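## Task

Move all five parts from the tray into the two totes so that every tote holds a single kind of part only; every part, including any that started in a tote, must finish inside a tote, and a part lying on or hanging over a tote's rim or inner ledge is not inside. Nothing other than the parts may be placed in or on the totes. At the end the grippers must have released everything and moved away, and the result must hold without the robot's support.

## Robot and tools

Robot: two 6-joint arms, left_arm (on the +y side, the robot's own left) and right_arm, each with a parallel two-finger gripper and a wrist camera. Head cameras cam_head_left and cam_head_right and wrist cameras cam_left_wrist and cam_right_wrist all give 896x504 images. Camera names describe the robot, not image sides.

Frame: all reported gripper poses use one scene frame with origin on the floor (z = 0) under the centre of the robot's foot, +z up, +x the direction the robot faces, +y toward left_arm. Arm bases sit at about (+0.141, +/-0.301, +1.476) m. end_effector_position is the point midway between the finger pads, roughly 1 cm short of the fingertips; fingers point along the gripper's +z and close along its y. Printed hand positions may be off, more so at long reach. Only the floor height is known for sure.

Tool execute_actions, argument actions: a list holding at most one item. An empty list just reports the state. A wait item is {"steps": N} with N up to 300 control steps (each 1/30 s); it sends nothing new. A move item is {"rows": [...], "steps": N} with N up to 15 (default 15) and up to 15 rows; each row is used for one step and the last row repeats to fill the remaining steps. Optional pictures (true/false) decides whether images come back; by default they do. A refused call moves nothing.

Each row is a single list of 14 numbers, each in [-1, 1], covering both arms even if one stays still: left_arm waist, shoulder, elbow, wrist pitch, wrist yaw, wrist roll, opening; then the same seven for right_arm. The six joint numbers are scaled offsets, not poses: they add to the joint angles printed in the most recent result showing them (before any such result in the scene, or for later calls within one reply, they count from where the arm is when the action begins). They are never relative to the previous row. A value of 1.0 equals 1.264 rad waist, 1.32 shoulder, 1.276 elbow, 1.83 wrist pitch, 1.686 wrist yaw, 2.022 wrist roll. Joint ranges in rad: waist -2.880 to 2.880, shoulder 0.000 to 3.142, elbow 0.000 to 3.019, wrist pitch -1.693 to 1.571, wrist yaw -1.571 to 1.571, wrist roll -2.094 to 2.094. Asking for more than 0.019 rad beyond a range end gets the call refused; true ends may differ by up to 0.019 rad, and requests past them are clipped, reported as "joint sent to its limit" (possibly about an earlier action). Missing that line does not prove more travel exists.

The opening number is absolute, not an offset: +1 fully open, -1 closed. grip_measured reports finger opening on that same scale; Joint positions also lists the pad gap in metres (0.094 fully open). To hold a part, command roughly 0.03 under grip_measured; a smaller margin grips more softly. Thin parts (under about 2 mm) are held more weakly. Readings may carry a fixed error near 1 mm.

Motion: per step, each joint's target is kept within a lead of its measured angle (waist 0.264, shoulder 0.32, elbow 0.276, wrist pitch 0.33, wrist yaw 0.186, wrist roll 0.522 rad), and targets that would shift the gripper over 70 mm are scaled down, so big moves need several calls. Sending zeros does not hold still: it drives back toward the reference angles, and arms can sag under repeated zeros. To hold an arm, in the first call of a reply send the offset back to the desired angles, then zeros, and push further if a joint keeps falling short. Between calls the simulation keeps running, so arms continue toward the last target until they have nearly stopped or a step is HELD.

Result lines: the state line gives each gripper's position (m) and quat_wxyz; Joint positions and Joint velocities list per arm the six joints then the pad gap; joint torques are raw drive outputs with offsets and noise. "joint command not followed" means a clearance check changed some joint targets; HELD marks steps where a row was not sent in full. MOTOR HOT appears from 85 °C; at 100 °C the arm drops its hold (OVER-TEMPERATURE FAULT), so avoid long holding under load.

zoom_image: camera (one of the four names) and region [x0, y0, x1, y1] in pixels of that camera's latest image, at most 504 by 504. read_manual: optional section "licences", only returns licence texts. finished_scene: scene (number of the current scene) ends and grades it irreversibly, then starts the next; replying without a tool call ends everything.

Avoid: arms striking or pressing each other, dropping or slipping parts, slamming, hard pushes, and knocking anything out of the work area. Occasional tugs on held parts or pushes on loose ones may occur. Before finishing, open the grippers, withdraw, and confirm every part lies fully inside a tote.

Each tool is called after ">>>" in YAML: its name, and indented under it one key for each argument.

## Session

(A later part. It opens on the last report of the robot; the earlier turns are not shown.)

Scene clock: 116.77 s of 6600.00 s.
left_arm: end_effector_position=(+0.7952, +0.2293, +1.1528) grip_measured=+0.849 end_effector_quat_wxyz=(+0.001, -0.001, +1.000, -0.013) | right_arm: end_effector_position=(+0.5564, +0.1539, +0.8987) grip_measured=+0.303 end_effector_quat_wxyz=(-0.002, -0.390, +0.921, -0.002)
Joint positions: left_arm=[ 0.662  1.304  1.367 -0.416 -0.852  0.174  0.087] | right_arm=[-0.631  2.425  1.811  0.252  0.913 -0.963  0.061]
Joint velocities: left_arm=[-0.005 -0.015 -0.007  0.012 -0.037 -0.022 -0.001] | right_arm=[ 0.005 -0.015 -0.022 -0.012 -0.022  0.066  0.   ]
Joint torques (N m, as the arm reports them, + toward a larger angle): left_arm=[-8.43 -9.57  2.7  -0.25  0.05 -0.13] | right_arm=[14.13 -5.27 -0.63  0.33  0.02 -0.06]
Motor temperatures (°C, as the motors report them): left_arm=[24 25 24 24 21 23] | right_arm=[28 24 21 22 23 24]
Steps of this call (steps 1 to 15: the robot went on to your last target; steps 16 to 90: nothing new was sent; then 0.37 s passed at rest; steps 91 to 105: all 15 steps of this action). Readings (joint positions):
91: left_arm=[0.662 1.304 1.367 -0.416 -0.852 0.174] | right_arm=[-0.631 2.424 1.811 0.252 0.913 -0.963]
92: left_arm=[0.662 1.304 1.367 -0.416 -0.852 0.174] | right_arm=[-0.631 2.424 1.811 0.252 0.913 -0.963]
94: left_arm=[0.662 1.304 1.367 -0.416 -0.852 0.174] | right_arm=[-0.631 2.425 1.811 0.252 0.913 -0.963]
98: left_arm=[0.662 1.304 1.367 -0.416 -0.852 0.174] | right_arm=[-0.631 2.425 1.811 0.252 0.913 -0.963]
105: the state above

>>> execute_actions:
  actions:
    - {"rows": [[0,0,0,0,0,0,0.85,0.026,-0.004,-0.006,-0.001,0.003,0.002,0.26],[0,0,0,0,0,0,0.85,0.038,-0.012,-0.017,-0.002,0.007,0.005,0.26],[0,0,0,0,0,0,0.85,0.05,-0.024,-0.034,-0.004,0.014,0.01,0.26],[0,0,0,0,0,0,0.85,0.063,-0.039,-0.055,-0.006,0.023,0.016,0.26],[0,0,0,0,0,0,0.85,0.077,-0.055,-0.078,-0.008,0.032,0.022,0.26],[0,0,0,0,0,0,0.85,0.091,-0.072,-0.101,-0.01,0.042,0.029,0.26],[0,0,0,0,0,0,0.85,0.105,-0.088,-0.124,-0.013,0.051,0.036,0.26],[0,0,0,0,0,0,0.85,0.119,-0.104,-0.147,-0.015,0.061,0.042,0.26],[0,0,0,0,0,0,0.85,0.133,-0.12,-0.17,-0.018,0.07,0.049,0.26],[0,0,0,0,0,0,0.85,0.147,-0.137,-0.193,-0.02,0.08,0.056,0.26],[0,0,0,0,0,0,0.85,0.161,-0.153,-0.216,-0.022,0.089,0.062,0.26],[0,0,0,0,0,0,0.85,0.174,-0.169,-0.239,-0.025,0.099,0.069,0.26],[0,0,0,0,0,0,0.85,0.185,-0.183,-0.258,-0.027,0.107,0.075,0.26],[0,0,0,0,0,0,0.85,0.193,-0.193,-0.272,-0.028,0.113,0.079,0.26],[0,0,0,0,0,0,0.85,0.199,-0.199,-0.281,-0.029,0.116,0.081,0.26]], "steps": 15}
  pictures: false

>>> execute_actions:
  actions:
    - {"steps": 8}

Scene clock: 137.83 s of 6600.00 s.
left_arm: end_effector_position=(+0.7952, +0.2293, +1.1528) grip_measured=+0.849 end_effector_quat_wxyz=(+0.001, -0.001, +1.000, -0.013) | right_arm: end_effector_position=(+0.5352, +0.1345, +0.9930) grip_measured=+0.303 end_effector_quat_wxyz=(-0.033, -0.409, +0.912, -0.024)
Joint positions: left_arm=[ 0.662  1.304  1.367 -0.416 -0.852  0.174  0.087] | right_arm=[-0.531  2.266  1.552  0.23   1.074 -0.88   0.061]
Joint velocities: left_arm=[ 0.005 -0.005 -0.007 -0.007 -0.037  0.037 -0.002] | right_arm=[ 0.425 -0.493 -0.642 -0.081  0.33   0.315  0.001]
Joint torques (N m, as the arm reports them, + toward a larger angle): left_arm=[-8.3  -9.71  2.72 -0.25  0.06 -0.13] | right_arm=[17.42 -7.63 -1.32  0.02  0.2   0.07]
Motor temperatures (°C, as the motors report them): left_arm=[24 25 24 24 21 23] | right_arm=[28 24 21 22 23 24]
Steps of this call (steps 1 to 15: the robot went on to your last target; steps 16 to 90: nothing new was sent; then 17.57 s passed at rest; steps 91 to 105: all 15 steps of this action). Readings (joint positions):
91: left_arm=[0.662 1.304 1.367 -0.416 -0.852 0.174] | right_arm=[-0.631 2.425 1.811 0.252 0.913 -0.963]
92: left_arm=[0.662 1.304 1.367 -0.416 -0.852 0.174] | right_arm=[-0.631 2.425 1.810 0.252 0.914 -0.962]
94: left_arm=[0.662 1.304 1.367 -0.416 -0.852 0.174] | right_arm=[-0.628 2.418 1.797 0.252 0.933 -0.956]
98: left_arm=[0.662 1.304 1.367 -0.416 -0.852 0.174] | right_arm=[-0.609 2.370 1.706 0.247 0.986 -0.933]
105: the state above

Scene clock: 138.10 s of 6600.00 s.
left_arm: end_effector_position=(+0.7952, +0.2293, +1.1528) grip_measured=+0.849 end_effector_quat_wxyz=(+0.001, -0.001, +1.000, -0.013) | right_arm: end_effector_position=(+0.5576, +0.1570, +1.0764) grip_measured=+0.303 end_effector_quat_wxyz=(+0.003, -0.400, +0.917, +0.001)
Joint positions: left_arm=[ 0.662  1.304  1.367 -0.416 -0.852  0.174  0.087] | right_arm=[-0.412  2.174  1.465  0.212  1.103 -0.823  0.061]
Joint velocities: left_arm=[ 0.015 -0.005 -0.017  0.002 -0.007  0.037 -0.001] | right_arm=[ 0.327 -0.103 -0.002 -0.002  0.037  0.183 -0.   ]
Joint torques (N m, as the arm reports them, + toward a larger angle): left_arm=[-8.29 -9.53  2.69 -0.23  0.05 -0.13] | right_arm=[14.05 -5.89 -0.94 -0.25  0.22  0.04]
Motor temperatures (°C, as the motors report them): left_arm=[24 25 24 24 21 23] | right_arm=[28 24 21 22 23 24]
Steps of this call (steps 1 to 8: the robot went on to your last target). Readings (joint positions):
1: left_arm=[0.662 1.304 1.367 -0.416 -0.852 0.174] | right_arm=[-0.517 2.250 1.531 0.227 1.084 -0.871]
2: left_arm=[0.662 1.304 1.367 -0.416 -0.852 0.174] | right_arm=[-0.502 2.234 1.513 0.224 1.091 -0.863]
4: left_arm=[0.662 1.304 1.367 -0.416 -0.852 0.174] | right_arm=[-0.470 2.206 1.484 0.217 1.100 -0.846]
8: the state above

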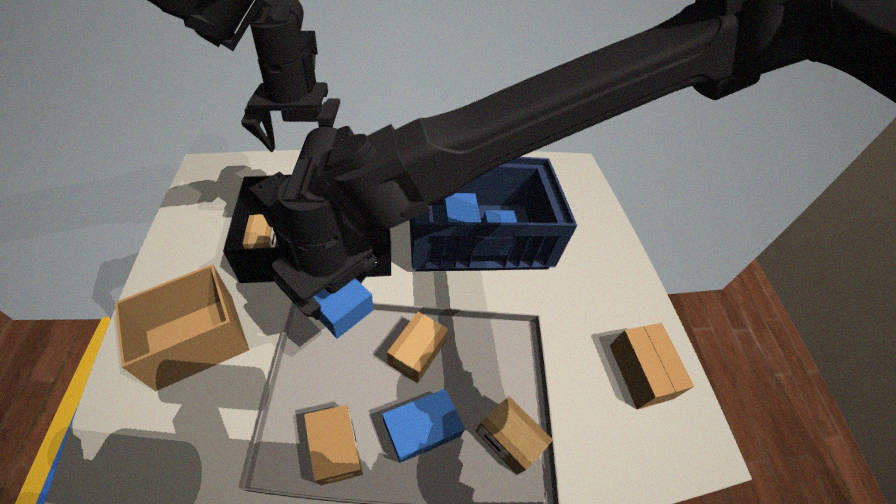

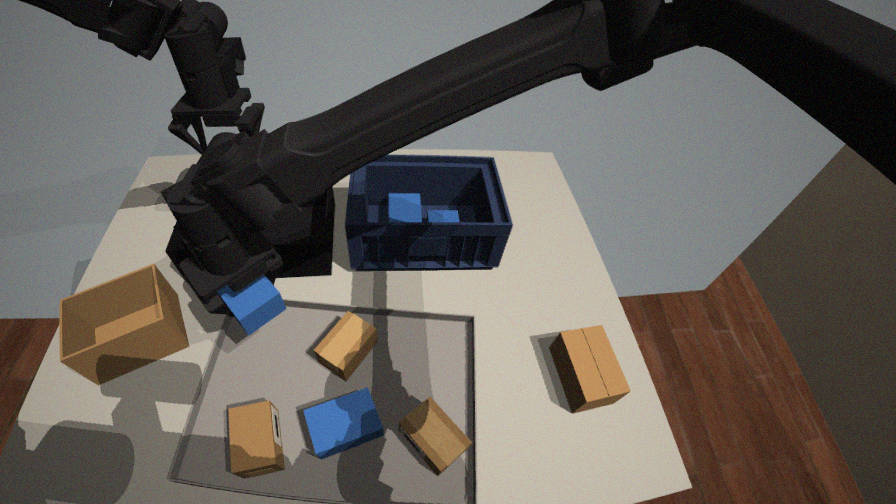

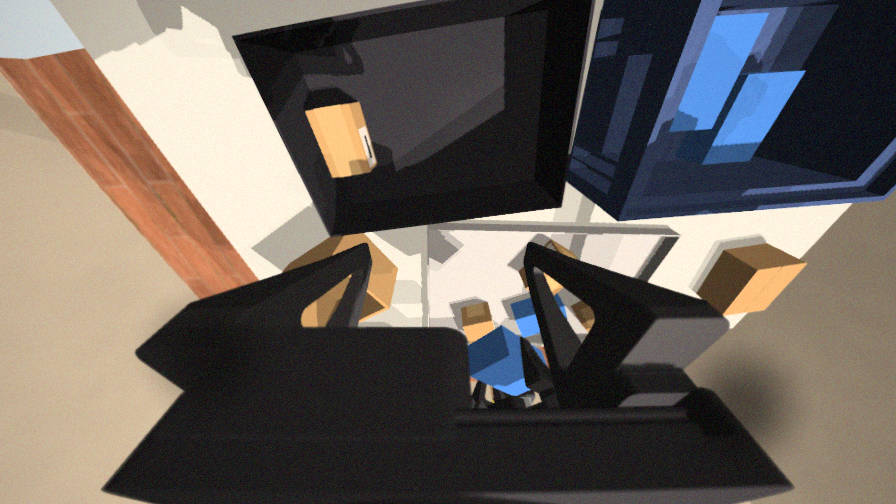

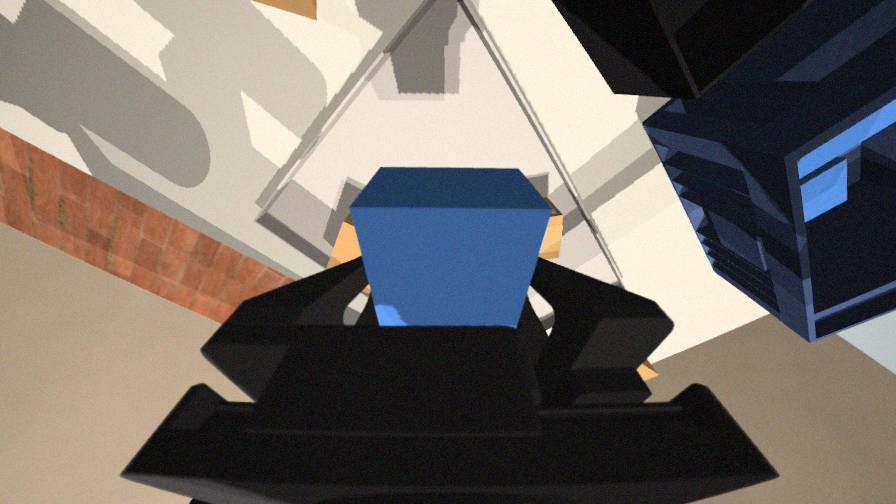

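>>> execute_actions:
  actions:
    - {"rows": [[0,0,0,0,0,0,0.85,0.02,-0.02,0,-0.012,-0.002,0.015,0.26],[0,0,0,0,0,0,0.85,0.02,-0.05,0,-0.03,-0.005,0.035,0.26],[0,0,0,0,0,0,0.85,0.02,-0.09,0,-0.054,-0.01,0.06,0.26],[0,0,0,0,0,0,0.85,0.015,-0.135,0,-0.08,-0.017,0.085,0.26],[0,0,0,0,0,0,0.85,0.008,-0.18,0,-0.108,-0.025,0.112,0.26],[0,0,0,0,0,0,0.85,-0.004,-0.225,0,-0.135,-0.033,0.14,0.26],[0,0,0,0,0,0,0.85,-0.02,-0.27,0,-0.162,-0.042,0.167,0.26],[0,0,0,0,0,0,0.85,-0.04,-0.315,0,-0.189,-0.052,0.195,0.26],[0,0,0,0,0,0,0.85,-0.062,-0.36,0,-0.216,-0.062,0.222,0.26],[0,0,0,0,0,0,0.85,-0.084,-0.405,0,-0.243,-0.072,0.25,0.26],[0,0,0,0,0,0,0.85,-0.104,-0.445,0,-0.267,-0.08,0.275,0.26],[0,0,0,0,0,0,0.85,-0.12,-0.478,0,-0.287,-0.087,0.297,0.26],[0,0,0,0,0,0,0.85,-0.131,-0.5,0,-0.3,-0.091,0.313,0.26],[0,0,0,0,0,0,0.85,-0.138,-0.512,0,-0.307,-0.093,0.323,0.26],[0,0,0,0,0,0,0.85,-0.141,-0.517,0,-0.31,-0.094,0.328,0.26]], "steps": 15}
  pictures: false

>>> execute_actions:
  actions:
    - {"steps": 25}

>>> zoom_image:
  camera: "cam_left_wrist"
  region: [400, 200, 700, 370]

Scene clock: 150.30 s of 6600.00 s.
left_arm: end_effector_position=(+0.7952, +0.2293, +1.1528) grip_measured=+0.849 end_effector_quat_wxyz=(+0.001, -0.001, +1.000, -0.013) | right_arm: end_effector_position=(+0.6774, +0.0710, +1.1181) grip_measured=+0.303 end_effector_quat_wxyz=(+0.003, -0.282, +0.958, +0.052)
Joint positions: left_arm=[ 0.662  1.304  1.367 -0.416 -0.852  0.174  0.087] | right_arm=[-0.428  1.867  1.455 -0.126  0.992 -0.54   0.061]
Joint velocities: left_arm=[-0.005 -0.005 -0.012  0.017 -0.007  0.007 -0.001] | right_arm=[-0.308 -0.874  0.002 -0.676 -0.242  0.564 -0.001]
Joint torques (N m, as the arm reports them, + toward a larger angle): left_arm=[-8.26 -9.66  2.66 -0.25  0.06 -0.13] | right_arm=[10.18 -7.43  0.92 -0.02 -0.15 -0.02]
Motor temperatures (°C, as the motors report them): left_arm=[24 25 24 24 21 23] | right_arm=[29 24 21 22 23 24]
Steps of this call (steps 1 to 30: the robot went on to your last target; steps 31 to 90: nothing new was sent; then 8.70 s passed at rest; steps 91 to 105: all 15 steps of this action). Readings (joint positions):
91: left_arm=[0.662 1.304 1.367 -0.416 -0.852 0.174] | right_arm=[-0.391 2.167 1.462 0.209 1.104 -0.806]
92: left_arm=[0.662 1.304 1.367 -0.416 -0.852 0.174] | right_arm=[-0.391 2.164 1.462 0.200 1.101 -0.799]
94: left_arm=[0.662 1.304 1.367 -0.416 -0.852 0.174] | right_arm=[-0.391 2.146 1.459 0.150 1.088 -0.767]
98: left_arm=[0.662 1.304 1.367 -0.416 -0.852 0.174] | right_arm=[-0.391 2.067 1.455 0.057 1.061 -0.701]
105: the state above

Scene clock: 151.13 s of 6600.00 s.
left_arm: end_effector_position=(+0.7952, +0.2293, +1.1528) grip_measured=+0.849 end_effector_quat_wxyz=(+0.001, -0.001, +1.000, -0.013) | right_arm: end_effector_position=(+0.8071, -0.1578, +1.1315) grip_measured=+0.302 end_effector_quat_wxyz=(+0.006, -0.007, +1.000, -0.004)
Joint positions: left_arm=[ 0.662  1.304  1.367 -0.416 -0.852  0.174  0.087] | right_arm=[-0.594  1.483  1.471 -0.344  0.949 -0.173  0.061]
Joint velocities: left_arm=[-0.024 -0.015  0.007 -0.002 -0.081  0.007  0.001] | right_arm=[-0.005  0.054 -0.042 -0.037 -0.037  0.037 -0.   ]
Joint torques (N m, as the arm reports them, + toward a larger angle): left_arm=[-8.3  -9.58  2.7  -0.23  0.06 -0.14] | right_arm=[ 8.27 -9.7   1.87 -0.15 -0.16 -0.05]
Motor temperatures (°C, as the motors report them): left_arm=[24 25 24 24 21 23] | right_arm=[29 24 21 22 23 24]
Steps of this call (steps 1 to 25: the robot went on to your last target). Readings (joint positions):
1: left_arm=[0.662 1.304 1.367 -0.416 -0.852 0.174] | right_arm=[-0.439 1.837 1.455 -0.147 0.986 -0.518]
2: left_arm=[0.662 1.304 1.367 -0.416 -0.852 0.174] | right_arm=[-0.450 1.808 1.455 -0.166 0.981 -0.497]
4: left_arm=[0.662 1.304 1.367 -0.416 -0.852 0.174] | right_arm=[-0.473 1.749 1.455 -0.200 0.974 -0.457]
8: left_arm=[0.662 1.304 1.367 -0.416 -0.852 0.174] | right_arm=[-0.521 1.631 1.455 -0.267 0.960 -0.365]
25: the state above

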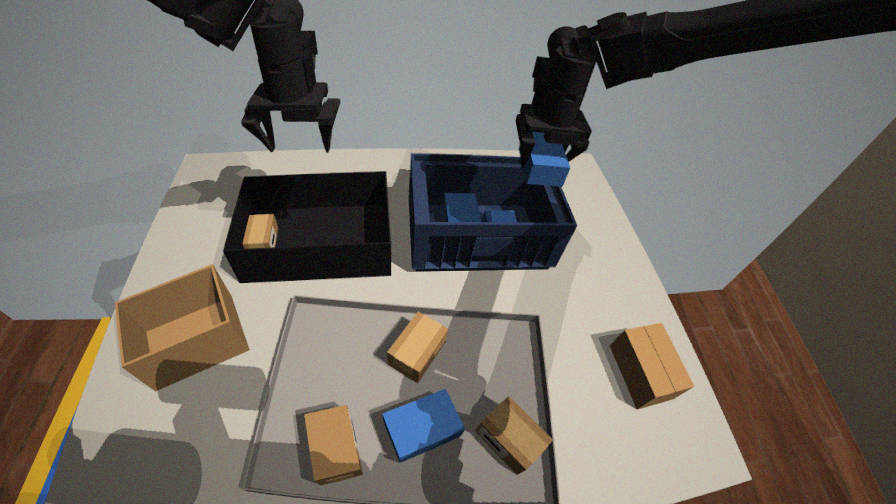

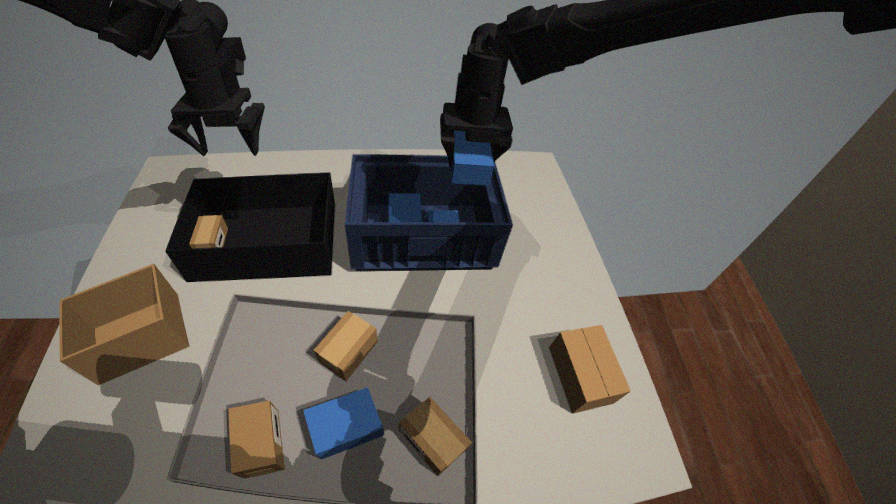

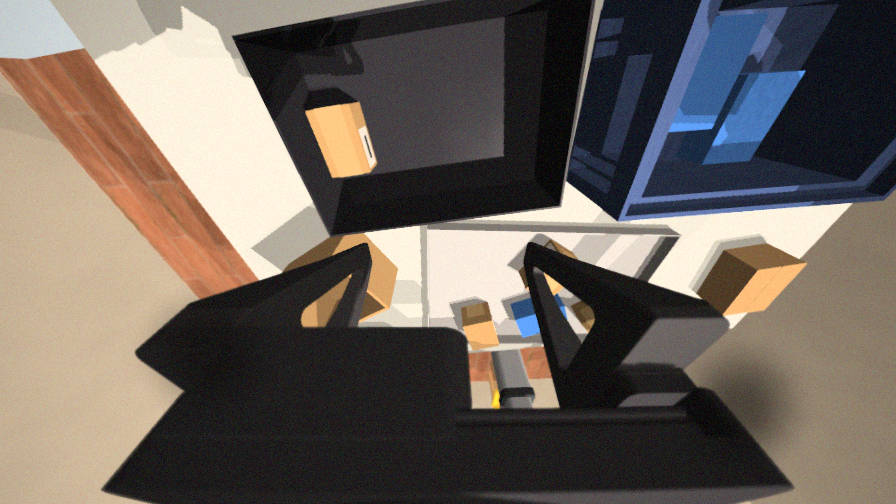

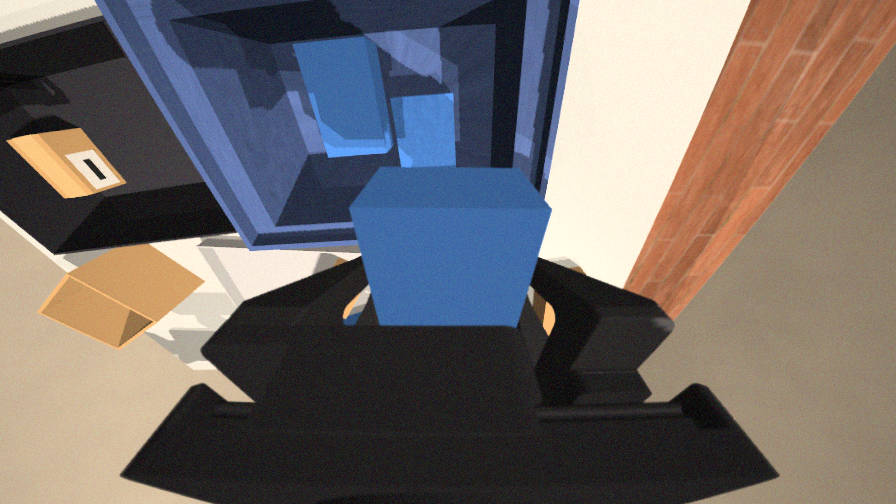

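Region (400, 200, 700, 370) of cam_left_wrist's 896x504 image, scaled by 1.680, with more detail than that image has; it fills the top 286 rows of this view, and the rest is white.

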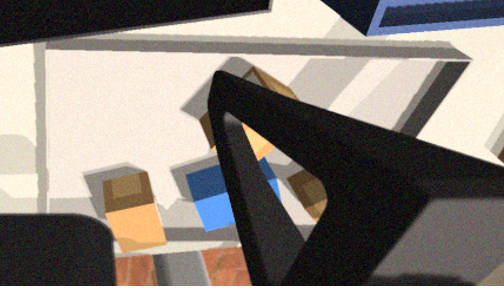

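>>> zoom_image:
  camera: "cam_right_wrist"
  region: [90, 0, 594, 280]

>>> zoom_image:
  camera: "cam_head_left"
  region: [390, 120, 600, 290]

Region (90, 0, 594, 280) of cam_right_wrist's 896x504 image, scaled by 1.000.

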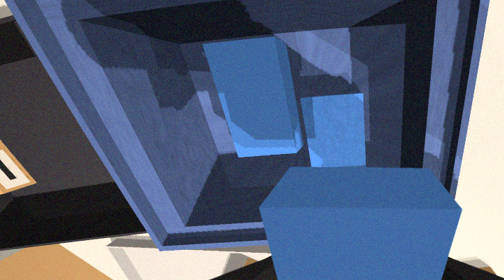

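Region (390, 120, 600, 290) of cam_head_left's 896x504 image, scaled by 2.400, with more detail than that image has; it fills the top 408 rows of this view, and the rest is white.

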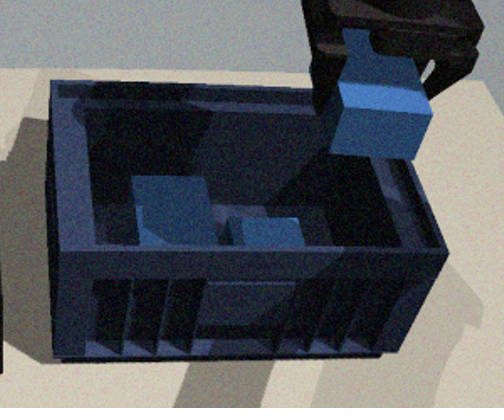

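>>> zoom_image:
  camera: "cam_right_wrist"
  region: [250, 0, 570, 200]

>>> zoom_image:
  camera: "cam_left_wrist"
  region: [580, 0, 896, 230]

Region (250, 0, 570, 200) of cam_right_wrist's 896x504 image, scaled by 1.575, with more detail than that image has; it fills the top 315 rows of this view, and the rest is white.

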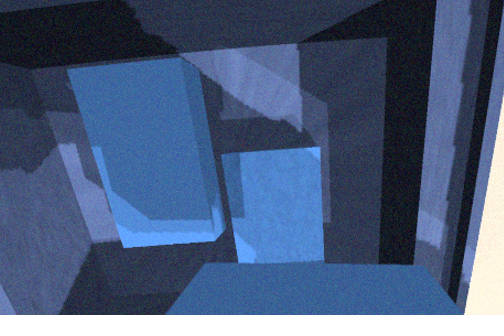

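Region (580, 0, 896, 230) of cam_left_wrist's 896x504 image, scaled by 1.595, with more detail than that image has; it fills the top 367 rows of this view, and the rest is white.

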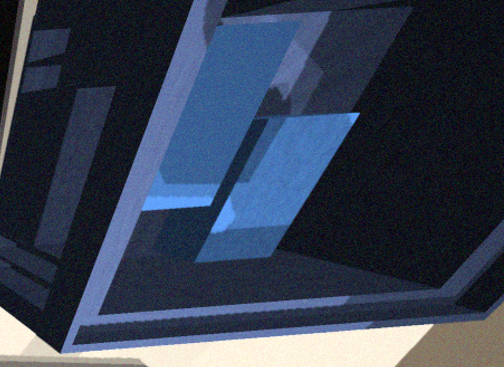

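>>> execute_actions:
  actions:
    - {"rows": [[0.005,0.005,-0.02,0.025,0.005,0.002,1,0.02,0.003,-0.008,0.005,0.002,0.001,0.26],[0.012,0.012,-0.05,0.065,0.012,0.005,1,0.025,0.006,-0.018,0.011,0.004,0.002,0.26],[0.022,0.025,-0.09,0.115,0.02,0.009,1,0.03,0.01,-0.028,0.017,0.006,0.003,0.26],[0.034,0.045,-0.135,0.17,0.03,0.013,1,0.034,0.014,-0.04,0.024,0.008,0.005,0.26],[0.048,0.07,-0.18,0.23,0.04,0.017,1,0.038,0.018,-0.052,0.031,0.01,0.006,0.26],[0.064,0.1,-0.225,0.29,0.052,0.022,1,0.041,0.022,-0.064,0.038,0.012,0.007,0.26],[0.082,0.135,-0.27,0.35,0.064,0.027,1,0.043,0.025,-0.074,0.044,0.014,0.008,0.26],[0.1,0.175,-0.315,0.41,0.076,0.032,1,0.044,0.028,-0.081,0.049,0.016,0.009,0.26],[0.12,0.215,-0.36,0.47,0.088,0.037,1,0.044,0.03,-0.086,0.052,0.017,0.01,0.26],[0.14,0.255,-0.4,0.53,0.1,0.042,1,0.044,0.03,-0.086,0.052,0.017,0.01,0.26],[0.16,0.295,-0.44,0.585,0.11,0.047,1,0.044,0.03,-0.086,0.052,0.017,0.01,0.26],[0.178,0.335,-0.47,0.635,0.12,0.051,1,0.044,0.03,-0.086,0.052,0.017,0.01,0.26],[0.193,0.37,-0.495,0.67,0.127,0.054,1,0.044,0.03,-0.086,0.052,0.017,0.01,0.26],[0.204,0.398,-0.513,0.695,0.132,0.056,1,0.044,0.03,-0.086,0.052,0.017,0.01,0.26],[0.21,0.415,-0.523,0.709,0.134,0.057,1,0.044,0.03,-0.086,0.052,0.017,0.01,0.26]], "steps": 15}
  pictures: false

>>> execute_actions:
  actions:
    - {"steps": 30}

Scene clock: 181.10 s of 6600.00 s.
left_arm: end_effector_position=(+0.6208, +0.1303, +1.0631) grip_measured=+1.000 end_effector_quat_wxyz=(-0.010, +0.006, +0.998, -0.058) | right_arm: end_effector_position=(+0.7486, -0.1159, +1.1218) grip_measured=+0.302 end_effector_quat_wxyz=(-0.012, -0.036, +0.999, -0.002)
Joint positions: left_arm=[ 0.74   1.501  1.014  0.108 -0.697  0.19   0.094] | right_arm=[-0.571  1.527  1.361 -0.267  0.972 -0.162  0.061]
Joint velocities: left_arm=[ 0.308  0.816 -0.608  0.696  0.3    0.081  0.   ] | right_arm=[ 0.015  0.063 -0.022  0.002 -0.037 -0.051  0.   ]
Joint torques (N m, as the arm reports them, + toward a larger angle): left_arm=[-7.53 -7.09 -1.49  0.25  0.15  0.04] | right_arm=[10.11 -9.49  1.34  0.93  0.3  -0.02]
Motor temperatures (°C, as the motors report them): left_arm=[24 25 24 24 21 23] | right_arm=[27 25 21 22 23 24]
Steps of this call (steps 1 to 30: the robot went on to your last target; steps 31 to 90: nothing new was sent; then 26.47 s passed at rest; steps 91 to 105: all 15 steps of this action). Readings (joint positions):
91: left_arm=[0.662 1.304 1.365 -0.410 -0.849 0.174] | right_arm=[-0.594 1.486 1.470 -0.345 0.949 -0.168]
92: left_arm=[0.662 1.304 1.355 -0.387 -0.843 0.174] | right_arm=[-0.594 1.486 1.468 -0.343 0.950 -0.168]
94: left_arm=[0.664 1.304 1.306 -0.272 -0.819 0.175] | right_arm=[-0.593 1.486 1.456 -0.328 0.955 -0.168]
98: left_arm=[0.684 1.338 1.178 -0.063 -0.775 0.179] | right_arm=[-0.585 1.489 1.400 -0.285 0.969 -0.166]
105: the state above

Scene clock: 182.10 s of 6600.00 s.
left_arm: end_effector_position=(+0.4051, +0.1529, +0.9992) grip_measured=+1.000 end_effector_quat_wxyz=(-0.008, -0.004, +1.000, +0.000) | right_arm: end_effector_position=(+0.7487, -0.1154, +1.1213) grip_measured=+0.302 end_effector_quat_wxyz=(-0.011, -0.033, +0.999, -0.003)
Joint positions: left_arm=[ 0.931  1.855  0.7    0.865 -0.627  0.272  0.094] | right_arm=[-0.571  1.529  1.361 -0.262  0.973 -0.16   0.061]
Joint velocities: left_arm=[-0.005  0.005  0.002 -0.017  0.007 -0.125  0.   ] | right_arm=[-0.015 -0.005  0.007 -0.007 -0.051 -0.007  0.   ]
Joint torques (N m, as the arm reports them, + toward a larger angle): left_arm=[-7.95 -5.01 -4.56  0.5   0.09  0.02] | right_arm=[10.22 -8.81  1.38  0.86  0.26 -0.01]
Motor temperatures (°C, as the motors report them): left_arm=[24 25 24 24 21 23] | right_arm=[27 25 21 22 23 24]
Steps of this call (steps 1 to 30: the robot went on to your last target). Readings (joint positions):
1: left_arm=[0.750 1.529 0.993 0.131 -0.687 0.192] | right_arm=[-0.571 1.529 1.361 -0.267 0.972 -0.162]
2: left_arm=[0.760 1.558 0.973 0.155 -0.679 0.194] | right_arm=[-0.571 1.529 1.361 -0.267 0.972 -0.162]
4: left_arm=[0.780 1.617 0.930 0.207 -0.665 0.199] | right_arm=[-0.571 1.529 1.361 -0.263 0.973 -0.161]
8: left_arm=[0.828 1.742 0.836 0.380 -0.639 0.218] | right_arm=[-0.571 1.529 1.361 -0.262 0.973 -0.161]
30: the state above

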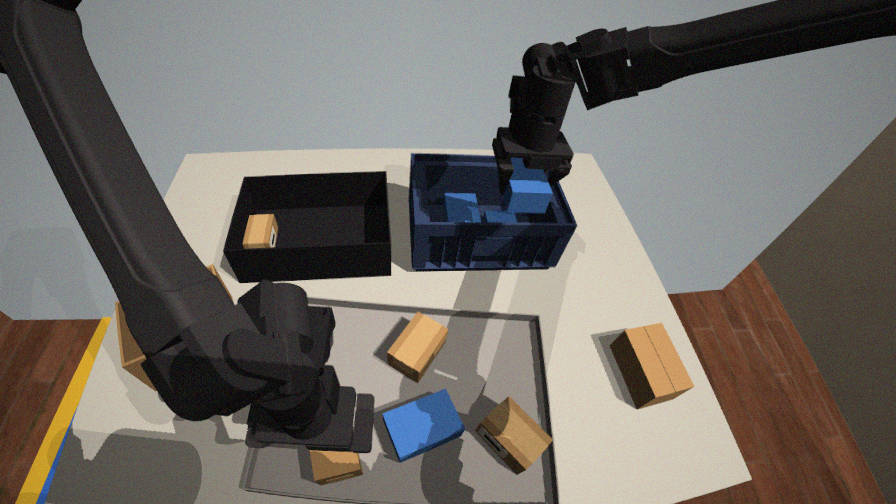

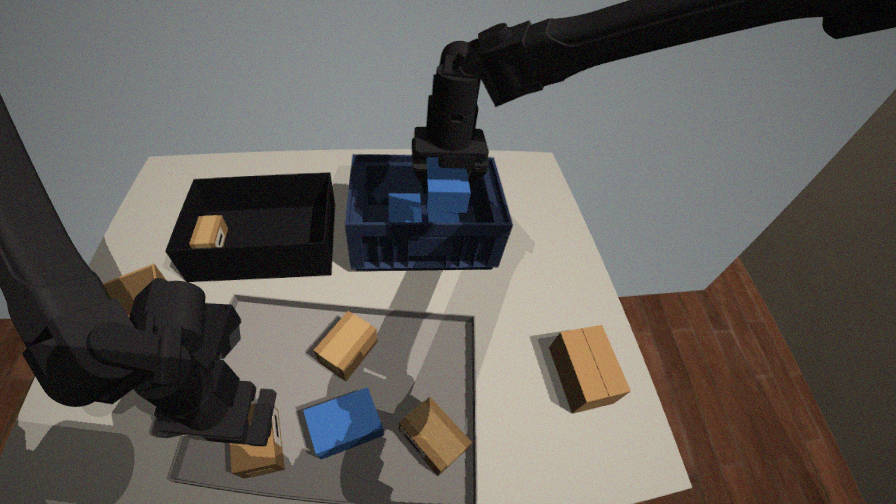

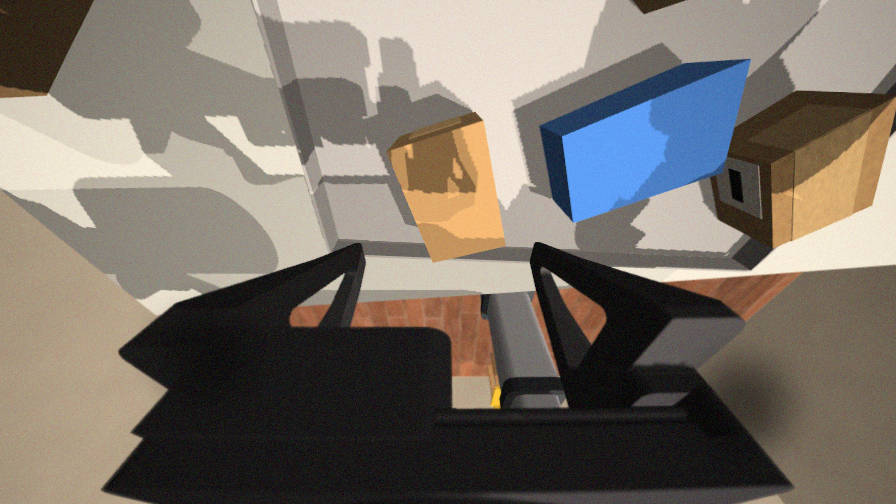

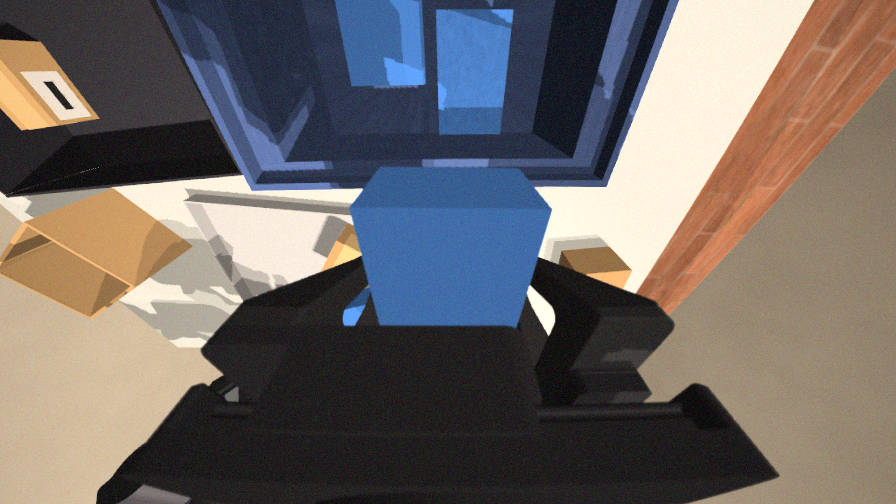

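>>> zoom_image:
  camera: "cam_right_wrist"
  region: [150, 0, 690, 200]

Region (150, 0, 690, 200) is 540x200 pixels. A region can be at most 504 by 504 pixels.

>>> zoom_image:
  camera: "cam_right_wrist"
  region: [230, 0, 650, 200]

Region (230, 0, 650, 200) of cam_right_wrist's 896x504 image, scaled by 1.200, with more detail than that image has; it fills the top 240 rows of this view, and the rest is white.

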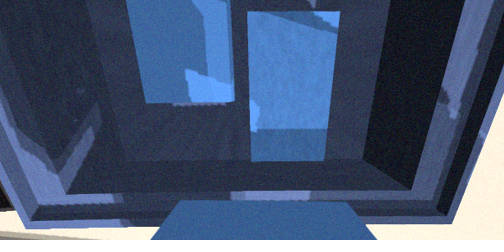

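>>> zoom_image:
  camera: "cam_left_wrist"
  region: [340, 80, 580, 290]

Region (340, 80, 580, 290) of cam_left_wrist's 896x504 image, scaled by 2.100, with more detail than that image has; it fills the top 441 rows of this view, and the rest is white.

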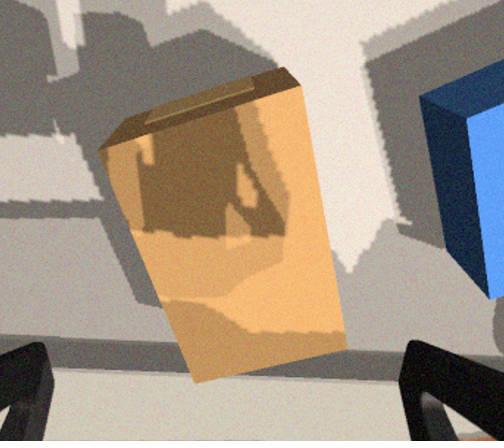

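>>> execute_actions:
  actions:
    - {"rows": [[0.004,0.006,0.008,-0.002,0.003,-0.02,1,-0.004,0.003,0.012,-0.004,-0.003,-0.003,0.26],[0.009,0.014,0.02,-0.004,0.007,-0.045,1,-0.009,0.007,0.03,-0.01,-0.008,-0.008,0.26],[0.015,0.024,0.034,-0.006,0.012,-0.07,1,-0.016,0.012,0.052,-0.017,-0.014,-0.013,0.26],[0.022,0.035,0.05,-0.008,0.017,-0.09,1,-0.024,0.018,0.076,-0.025,-0.021,-0.019,0.26],[0.029,0.046,0.066,-0.01,0.022,-0.105,1,-0.032,0.025,0.1,-0.033,-0.028,-0.026,0.26],[0.036,0.058,0.082,-0.011,0.028,-0.117,1,-0.04,0.031,0.124,-0.041,-0.034,-0.032,0.26],[0.043,0.069,0.098,-0.012,0.033,-0.124,1,-0.048,0.037,0.147,-0.048,-0.04,-0.038,0.26],[0.049,0.08,0.113,-0.013,0.038,-0.129,1,-0.056,0.043,0.168,-0.055,-0.046,-0.043,0.26],[0.055,0.09,0.127,-0.014,0.043,-0.129,1,-0.063,0.048,0.187,-0.061,-0.051,-0.048,0.26],[0.06,0.098,0.139,-0.015,0.047,-0.129,1,-0.068,0.053,0.203,-0.066,-0.055,-0.052,0.26],[0.064,0.104,0.148,-0.015,0.05,-0.129,1,-0.072,0.057,0.214,-0.07,-0.058,-0.055,0.26],[0.067,0.108,0.154,-0.015,0.052,-0.129,1,-0.074,0.059,0.22,-0.072,-0.06,-0.057,0.26],[0.068,0.11,0.157,-0.015,0.052,-0.129,1,-0.075,0.06,0.223,-0.073,-0.061,-0.057,0.26]], "steps": 15}
  pictures: false

>>> execute_actions:
  actions:
    - {"steps": 10}

Scene clock: 230.03 s of 6600.00 s.
left_arm: end_effector_position=(+0.4270, +0.1398, +0.9441) grip_measured=+1.000 end_effector_quat_wxyz=(+0.014, -0.129, +0.992, -0.002) | right_arm: end_effector_position=(+0.8392, -0.1560, +1.0834) grip_measured=+0.302 end_effector_quat_wxyz=(+0.007, -0.029, +1.000, +0.000)
Joint positions: left_arm=[ 0.971  1.955  0.86   0.862 -0.574  0.064  0.094] | right_arm=[-0.66   1.594  1.639 -0.374  0.877 -0.251  0.061]
Joint velocities: left_arm=[-0.005  0.005 -0.012 -0.002 -0.022 -0.066  0.   ] | right_arm=[-0.151 -0.005  0.168 -0.056  0.037 -0.095  0.   ]
Joint torques (N m, as the arm reports them, + toward a larger angle): left_arm=[-4.89 -2.01 -1.23 -1.08  1.44 -0.64] | right_arm=[  9.46 -11.02   1.87  -0.38  -0.24  -0.19]
Motor temperatures (°C, as the motors report them): left_arm=[24 24 25 24 21 23] | right_arm=[28 25 21 22 23 24]
Steps of this call (steps 1 to 15: the robot went on to your last target; steps 16 to 90: nothing new was sent; then 44.43 s passed at rest; steps 91 to 105: all 15 steps of this action). Readings (joint positions):
91: left_arm=[0.931 1.855 0.701 0.865 -0.626 0.270] | right_arm=[-0.571 1.529 1.361 -0.262 0.973 -0.160]
92: left_arm=[0.931 1.856 0.703 0.865 -0.623 0.258] | right_arm=[-0.571 1.529 1.363 -0.263 0.969 -0.161]
94: left_arm=[0.931 1.865 0.722 0.865 -0.609 0.214] | right_arm=[-0.572 1.534 1.383 -0.280 0.952 -0.169]
98: left_arm=[0.948 1.917 0.807 0.864 -0.573 0.116] | right_arm=[-0.593 1.570 1.496 -0.328 0.907 -0.202]
105: the state above

Scene clock: 230.37 s of 6600.00 s.
left_arm: end_effector_position=(+0.4274, +0.1399, +0.9442) grip_measured=+1.000 end_effector_quat_wxyz=(+0.014, -0.132, +0.991, -0.003) | right_arm: end_effector_position=(+0.8371, -0.1569, +1.0799) grip_measured=+0.302 end_effector_quat_wxyz=(+0.003, -0.039, +0.999, -0.000)
Joint positions: left_arm=[ 0.971  1.954  0.86   0.862 -0.573  0.056  0.094] | right_arm=[-0.665  1.598  1.643 -0.383  0.874 -0.266  0.061]
Joint velocities: left_arm=[-0.005 -0.015 -0.017 -0.007  0.022 -0.037  0.   ] | right_arm=[ 0.005  0.005 -0.012 -0.012 -0.022 -0.022  0.001]
Joint torques (N m, as the arm reports them, + toward a larger angle): left_arm=[-4.8  -1.99 -1.24 -1.06  1.43 -0.61] | right_arm=[  7.92 -10.64   2.29  -0.06  -0.13  -0.11]
Motor temperatures (°C, as the motors report them): left_arm=[24 24 25 24 21 23] | right_arm=[28 25 21 22 23 24]
Steps of this call (steps 1 to 10: the robot went on to your last target). Readings (joint positions):
1: left_arm=[0.971 1.954 0.860 0.862 -0.574 0.062] | right_arm=[-0.663 1.594 1.642 -0.375 0.877 -0.254]
2: left_arm=[0.971 1.954 0.860 0.862 -0.573 0.060] | right_arm=[-0.665 1.594 1.643 -0.376 0.877 -0.257]
4: left_arm=[0.971 1.954 0.860 0.862 -0.573 0.058] | right_arm=[-0.665 1.595 1.643 -0.380 0.876 -0.261]
8: left_arm=[0.971 1.954 0.860 0.862 -0.573 0.056] | right_arm=[-0.665 1.598 1.643 -0.383 0.874 -0.265]
10: the state above

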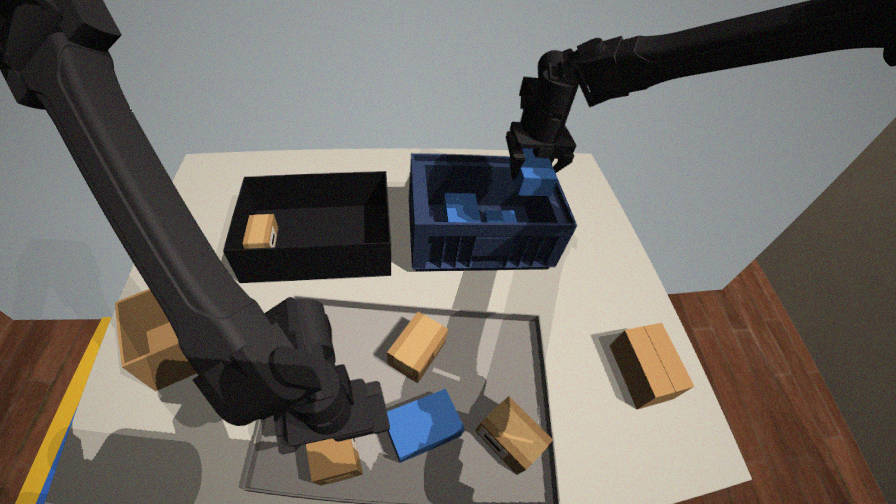

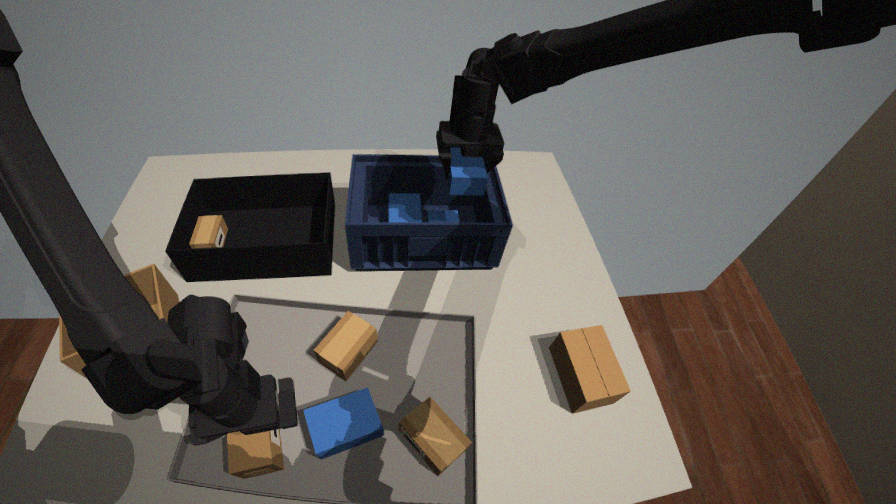

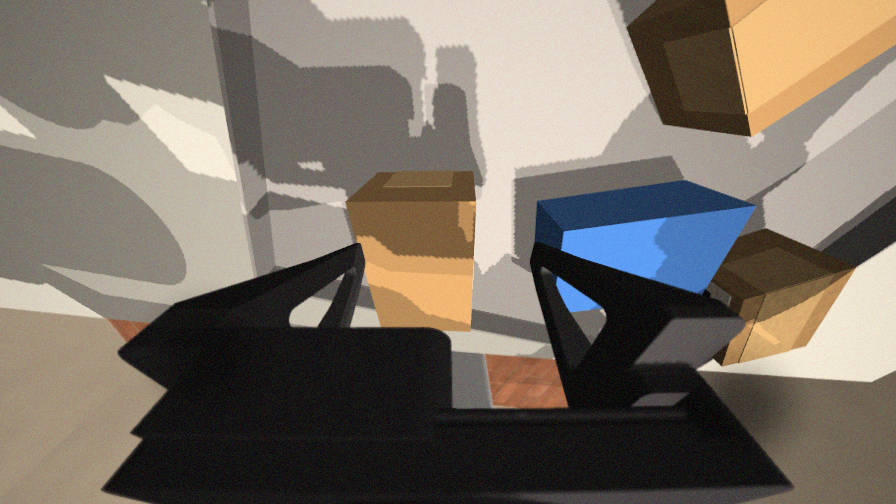

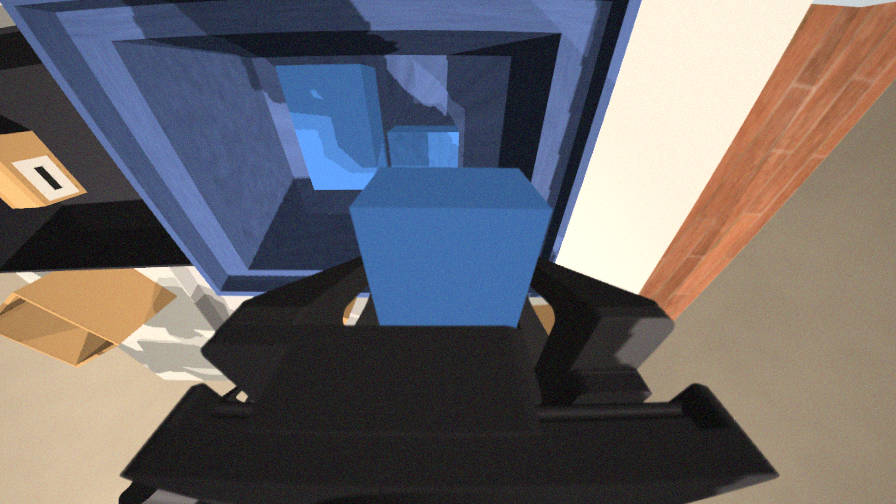

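>>> execute_actions:
  actions:
    - {"rows": [[0,-0.005,-0.02,0.005,0,0,1,-0.018,0.006,0.006,0.002,-0.003,-0.001,0.26],[0,-0.01,-0.038,0.01,0,0,1,-0.026,0.014,0.014,0.004,-0.007,-0.003,0.26],[0.004,-0.013,-0.052,0.014,0,0,1,-0.034,0.024,0.024,0.006,-0.012,-0.005,0.26],[0.008,-0.015,-0.06,0.018,0,0,1,-0.042,0.035,0.035,0.008,-0.018,-0.007,0.26],[0.012,-0.015,-0.063,0.02,0,0,1,-0.05,0.047,0.047,0.01,-0.024,-0.009,0.26],[0.016,-0.015,-0.063,0.02,0,0,1,-0.058,0.059,0.059,0.013,-0.03,-0.011,0.26],[0.02,-0.015,-0.063,0.02,0,0,1,-0.066,0.07,0.071,0.015,-0.036,-0.013,0.26],[0.022,-0.015,-0.063,0.02,0,0,1,-0.074,0.081,0.082,0.017,-0.041,-0.015,0.26],[0.022,-0.015,-0.063,0.02,0,0,1,-0.081,0.091,0.093,0.019,-0.046,-0.017,0.26],[0.022,-0.015,-0.063,0.02,0,0,1,-0.087,0.1,0.103,0.021,-0.051,-0.018,0.26],[0.022,-0.015,-0.063,0.02,0,0,1,-0.091,0.107,0.111,0.023,-0.055,-0.019,0.26],[0.022,-0.015,-0.063,0.02,0,0,1,-0.094,0.112,0.116,0.024,-0.057,-0.02,0.26],[0.022,-0.015,-0.063,0.02,0,0,1,-0.095,0.115,0.119,0.025,-0.058,-0.02,0.26]], "steps": 15}
  pictures: false

>>> execute_actions:
  actions:
    - {"steps": 10}

Scene clock: 249.07 s of 6600.00 s.
left_arm: end_effector_position=(+0.4084, +0.1493, +0.9546) grip_measured=+1.000 end_effector_quat_wxyz=(+0.002, -0.127, +0.992, +0.001) | right_arm: end_effector_position=(+0.8302, -0.1625, +0.9907) grip_measured=+0.302 end_effector_quat_wxyz=(-0.008, -0.034, +0.999, -0.007)
Joint positions: left_arm=[ 0.981  1.944  0.808  0.879 -0.576  0.056  0.094] | right_arm=[-0.782  1.744  1.771 -0.351  0.783 -0.293  0.061]
Joint velocities: left_arm=[-0.005 -0.005  0.007 -0.002  0.007  0.007  0.   ] | right_arm=[-0.151  0.19   0.022 -0.002 -0.037 -0.051  0.   ]
Joint torques (N m, as the arm reports them, + toward a larger angle): left_arm=[-6.74 -5.48 -6.98  0.69  0.1  -0.13] | right_arm=[  9.47 -13.25   4.     0.93  -0.21  -0.11]
Motor temperatures (°C, as the motors report them): left_arm=[23 24 24 24 23 23] | right_arm=[27 25 21 22 23 24]
Steps of this call (steps 1 to 30: the robot went on to your last target; steps 31 to 90: nothing new was sent; then 15.20 s passed at rest; steps 91 to 105: all 15 steps of this action). Readings (joint positions):
91: left_arm=[0.968 1.951 0.857 0.863 -0.579 0.056] | right_arm=[-0.665 1.598 1.643 -0.383 0.874 -0.268]
92: left_arm=[0.968 1.950 0.854 0.863 -0.577 0.056] | right_arm=[-0.667 1.598 1.643 -0.383 0.871 -0.268]
94: left_arm=[0.968 1.947 0.845 0.868 -0.576 0.056] | right_arm=[-0.674 1.603 1.649 -0.383 0.857 -0.269]
98: left_arm=[0.971 1.945 0.815 0.877 -0.576 0.056] | right_arm=[-0.711 1.651 1.705 -0.372 0.818 -0.277]
105: the state above

Scene clock: 249.40 s of 6600.00 s.
left_arm: end_effector_position=(+0.4084, +0.1493, +0.9546) grip_measured=+1.000 end_effector_quat_wxyz=(+0.002, -0.127, +0.992, +0.001) | right_arm: end_effector_position=(+0.8240, -0.1588, +0.9837) grip_measured=+0.302 end_effector_quat_wxyz=(-0.013, -0.040, +0.999, -0.007)
Joint positions: left_arm=[ 0.981  1.944  0.808  0.879 -0.576  0.056  0.094] | right_arm=[-0.787  1.758  1.774 -0.351  0.781 -0.298  0.061]
Joint velocities: left_arm=[ 0.005 -0.005  0.002  0.012 -0.007  0.022  0.   ] | right_arm=[-0.005 -0.015  0.007 -0.002 -0.037  0.037 -0.   ]
Joint torques (N m, as the arm reports them, + toward a larger angle): left_arm=[-6.47 -5.6  -6.99  0.69  0.11 -0.13] | right_arm=[  9.57 -13.63   3.66   0.88  -0.08  -0.11]
Motor temperatures (°C, as the motors report them): left_arm=[23 24 24 24 23 23] | right_arm=[27 25 21 22 23 24]
Steps of this call (steps 1 to 10: the robot went on to your last target). Readings (joint positions):
1: left_arm=[0.981 1.944 0.808 0.879 -0.576 0.056] | right_arm=[-0.786 1.750 1.771 -0.351 0.783 -0.294]
2: left_arm=[0.981 1.944 0.808 0.879 -0.576 0.056] | right_arm=[-0.787 1.754 1.771 -0.351 0.783 -0.295]
4: left_arm=[0.981 1.944 0.808 0.879 -0.576 0.056] | right_arm=[-0.787 1.758 1.771 -0.351 0.781 -0.297]
8: left_arm=[0.981 1.944 0.808 0.879 -0.576 0.056] | right_arm=[-0.787 1.758 1.774 -0.351 0.781 -0.298]
10: the state above

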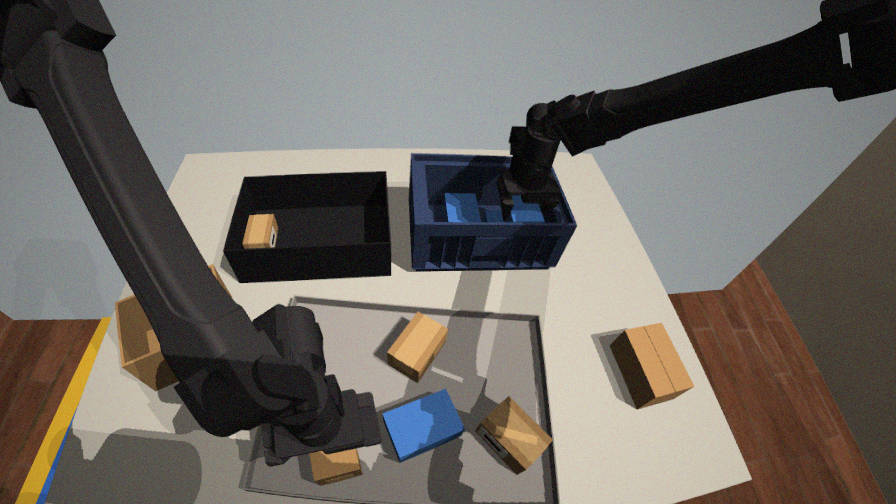

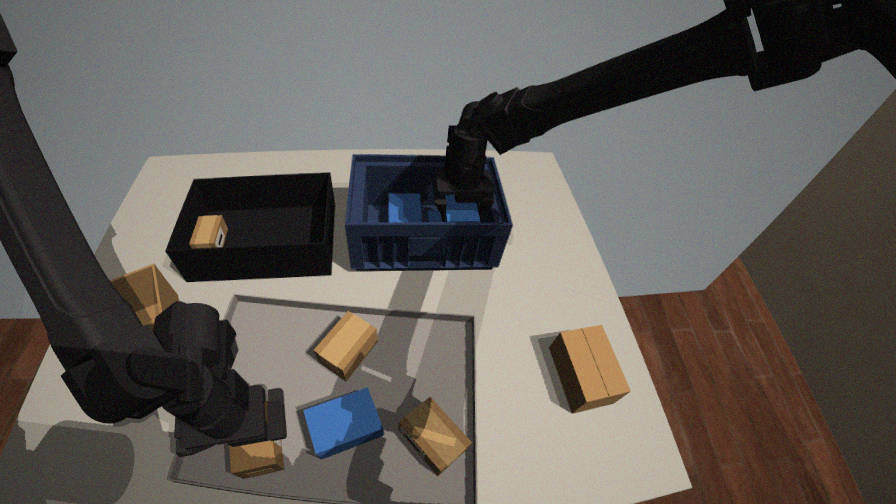

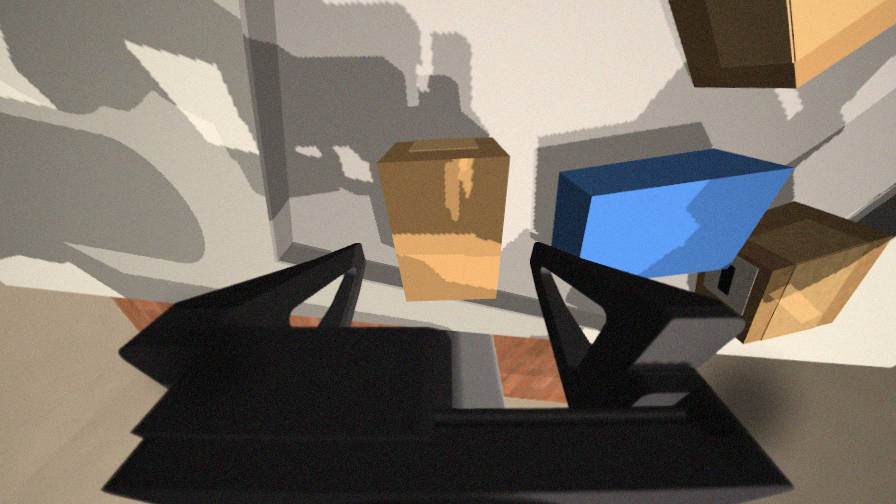

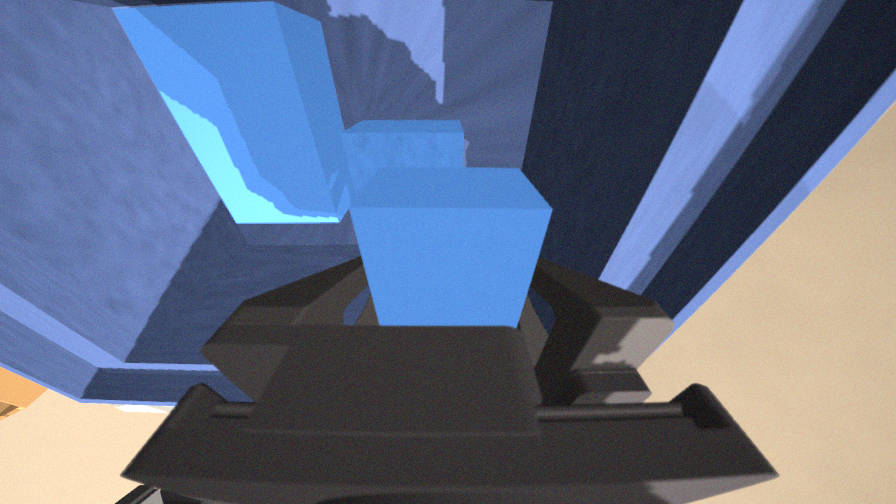

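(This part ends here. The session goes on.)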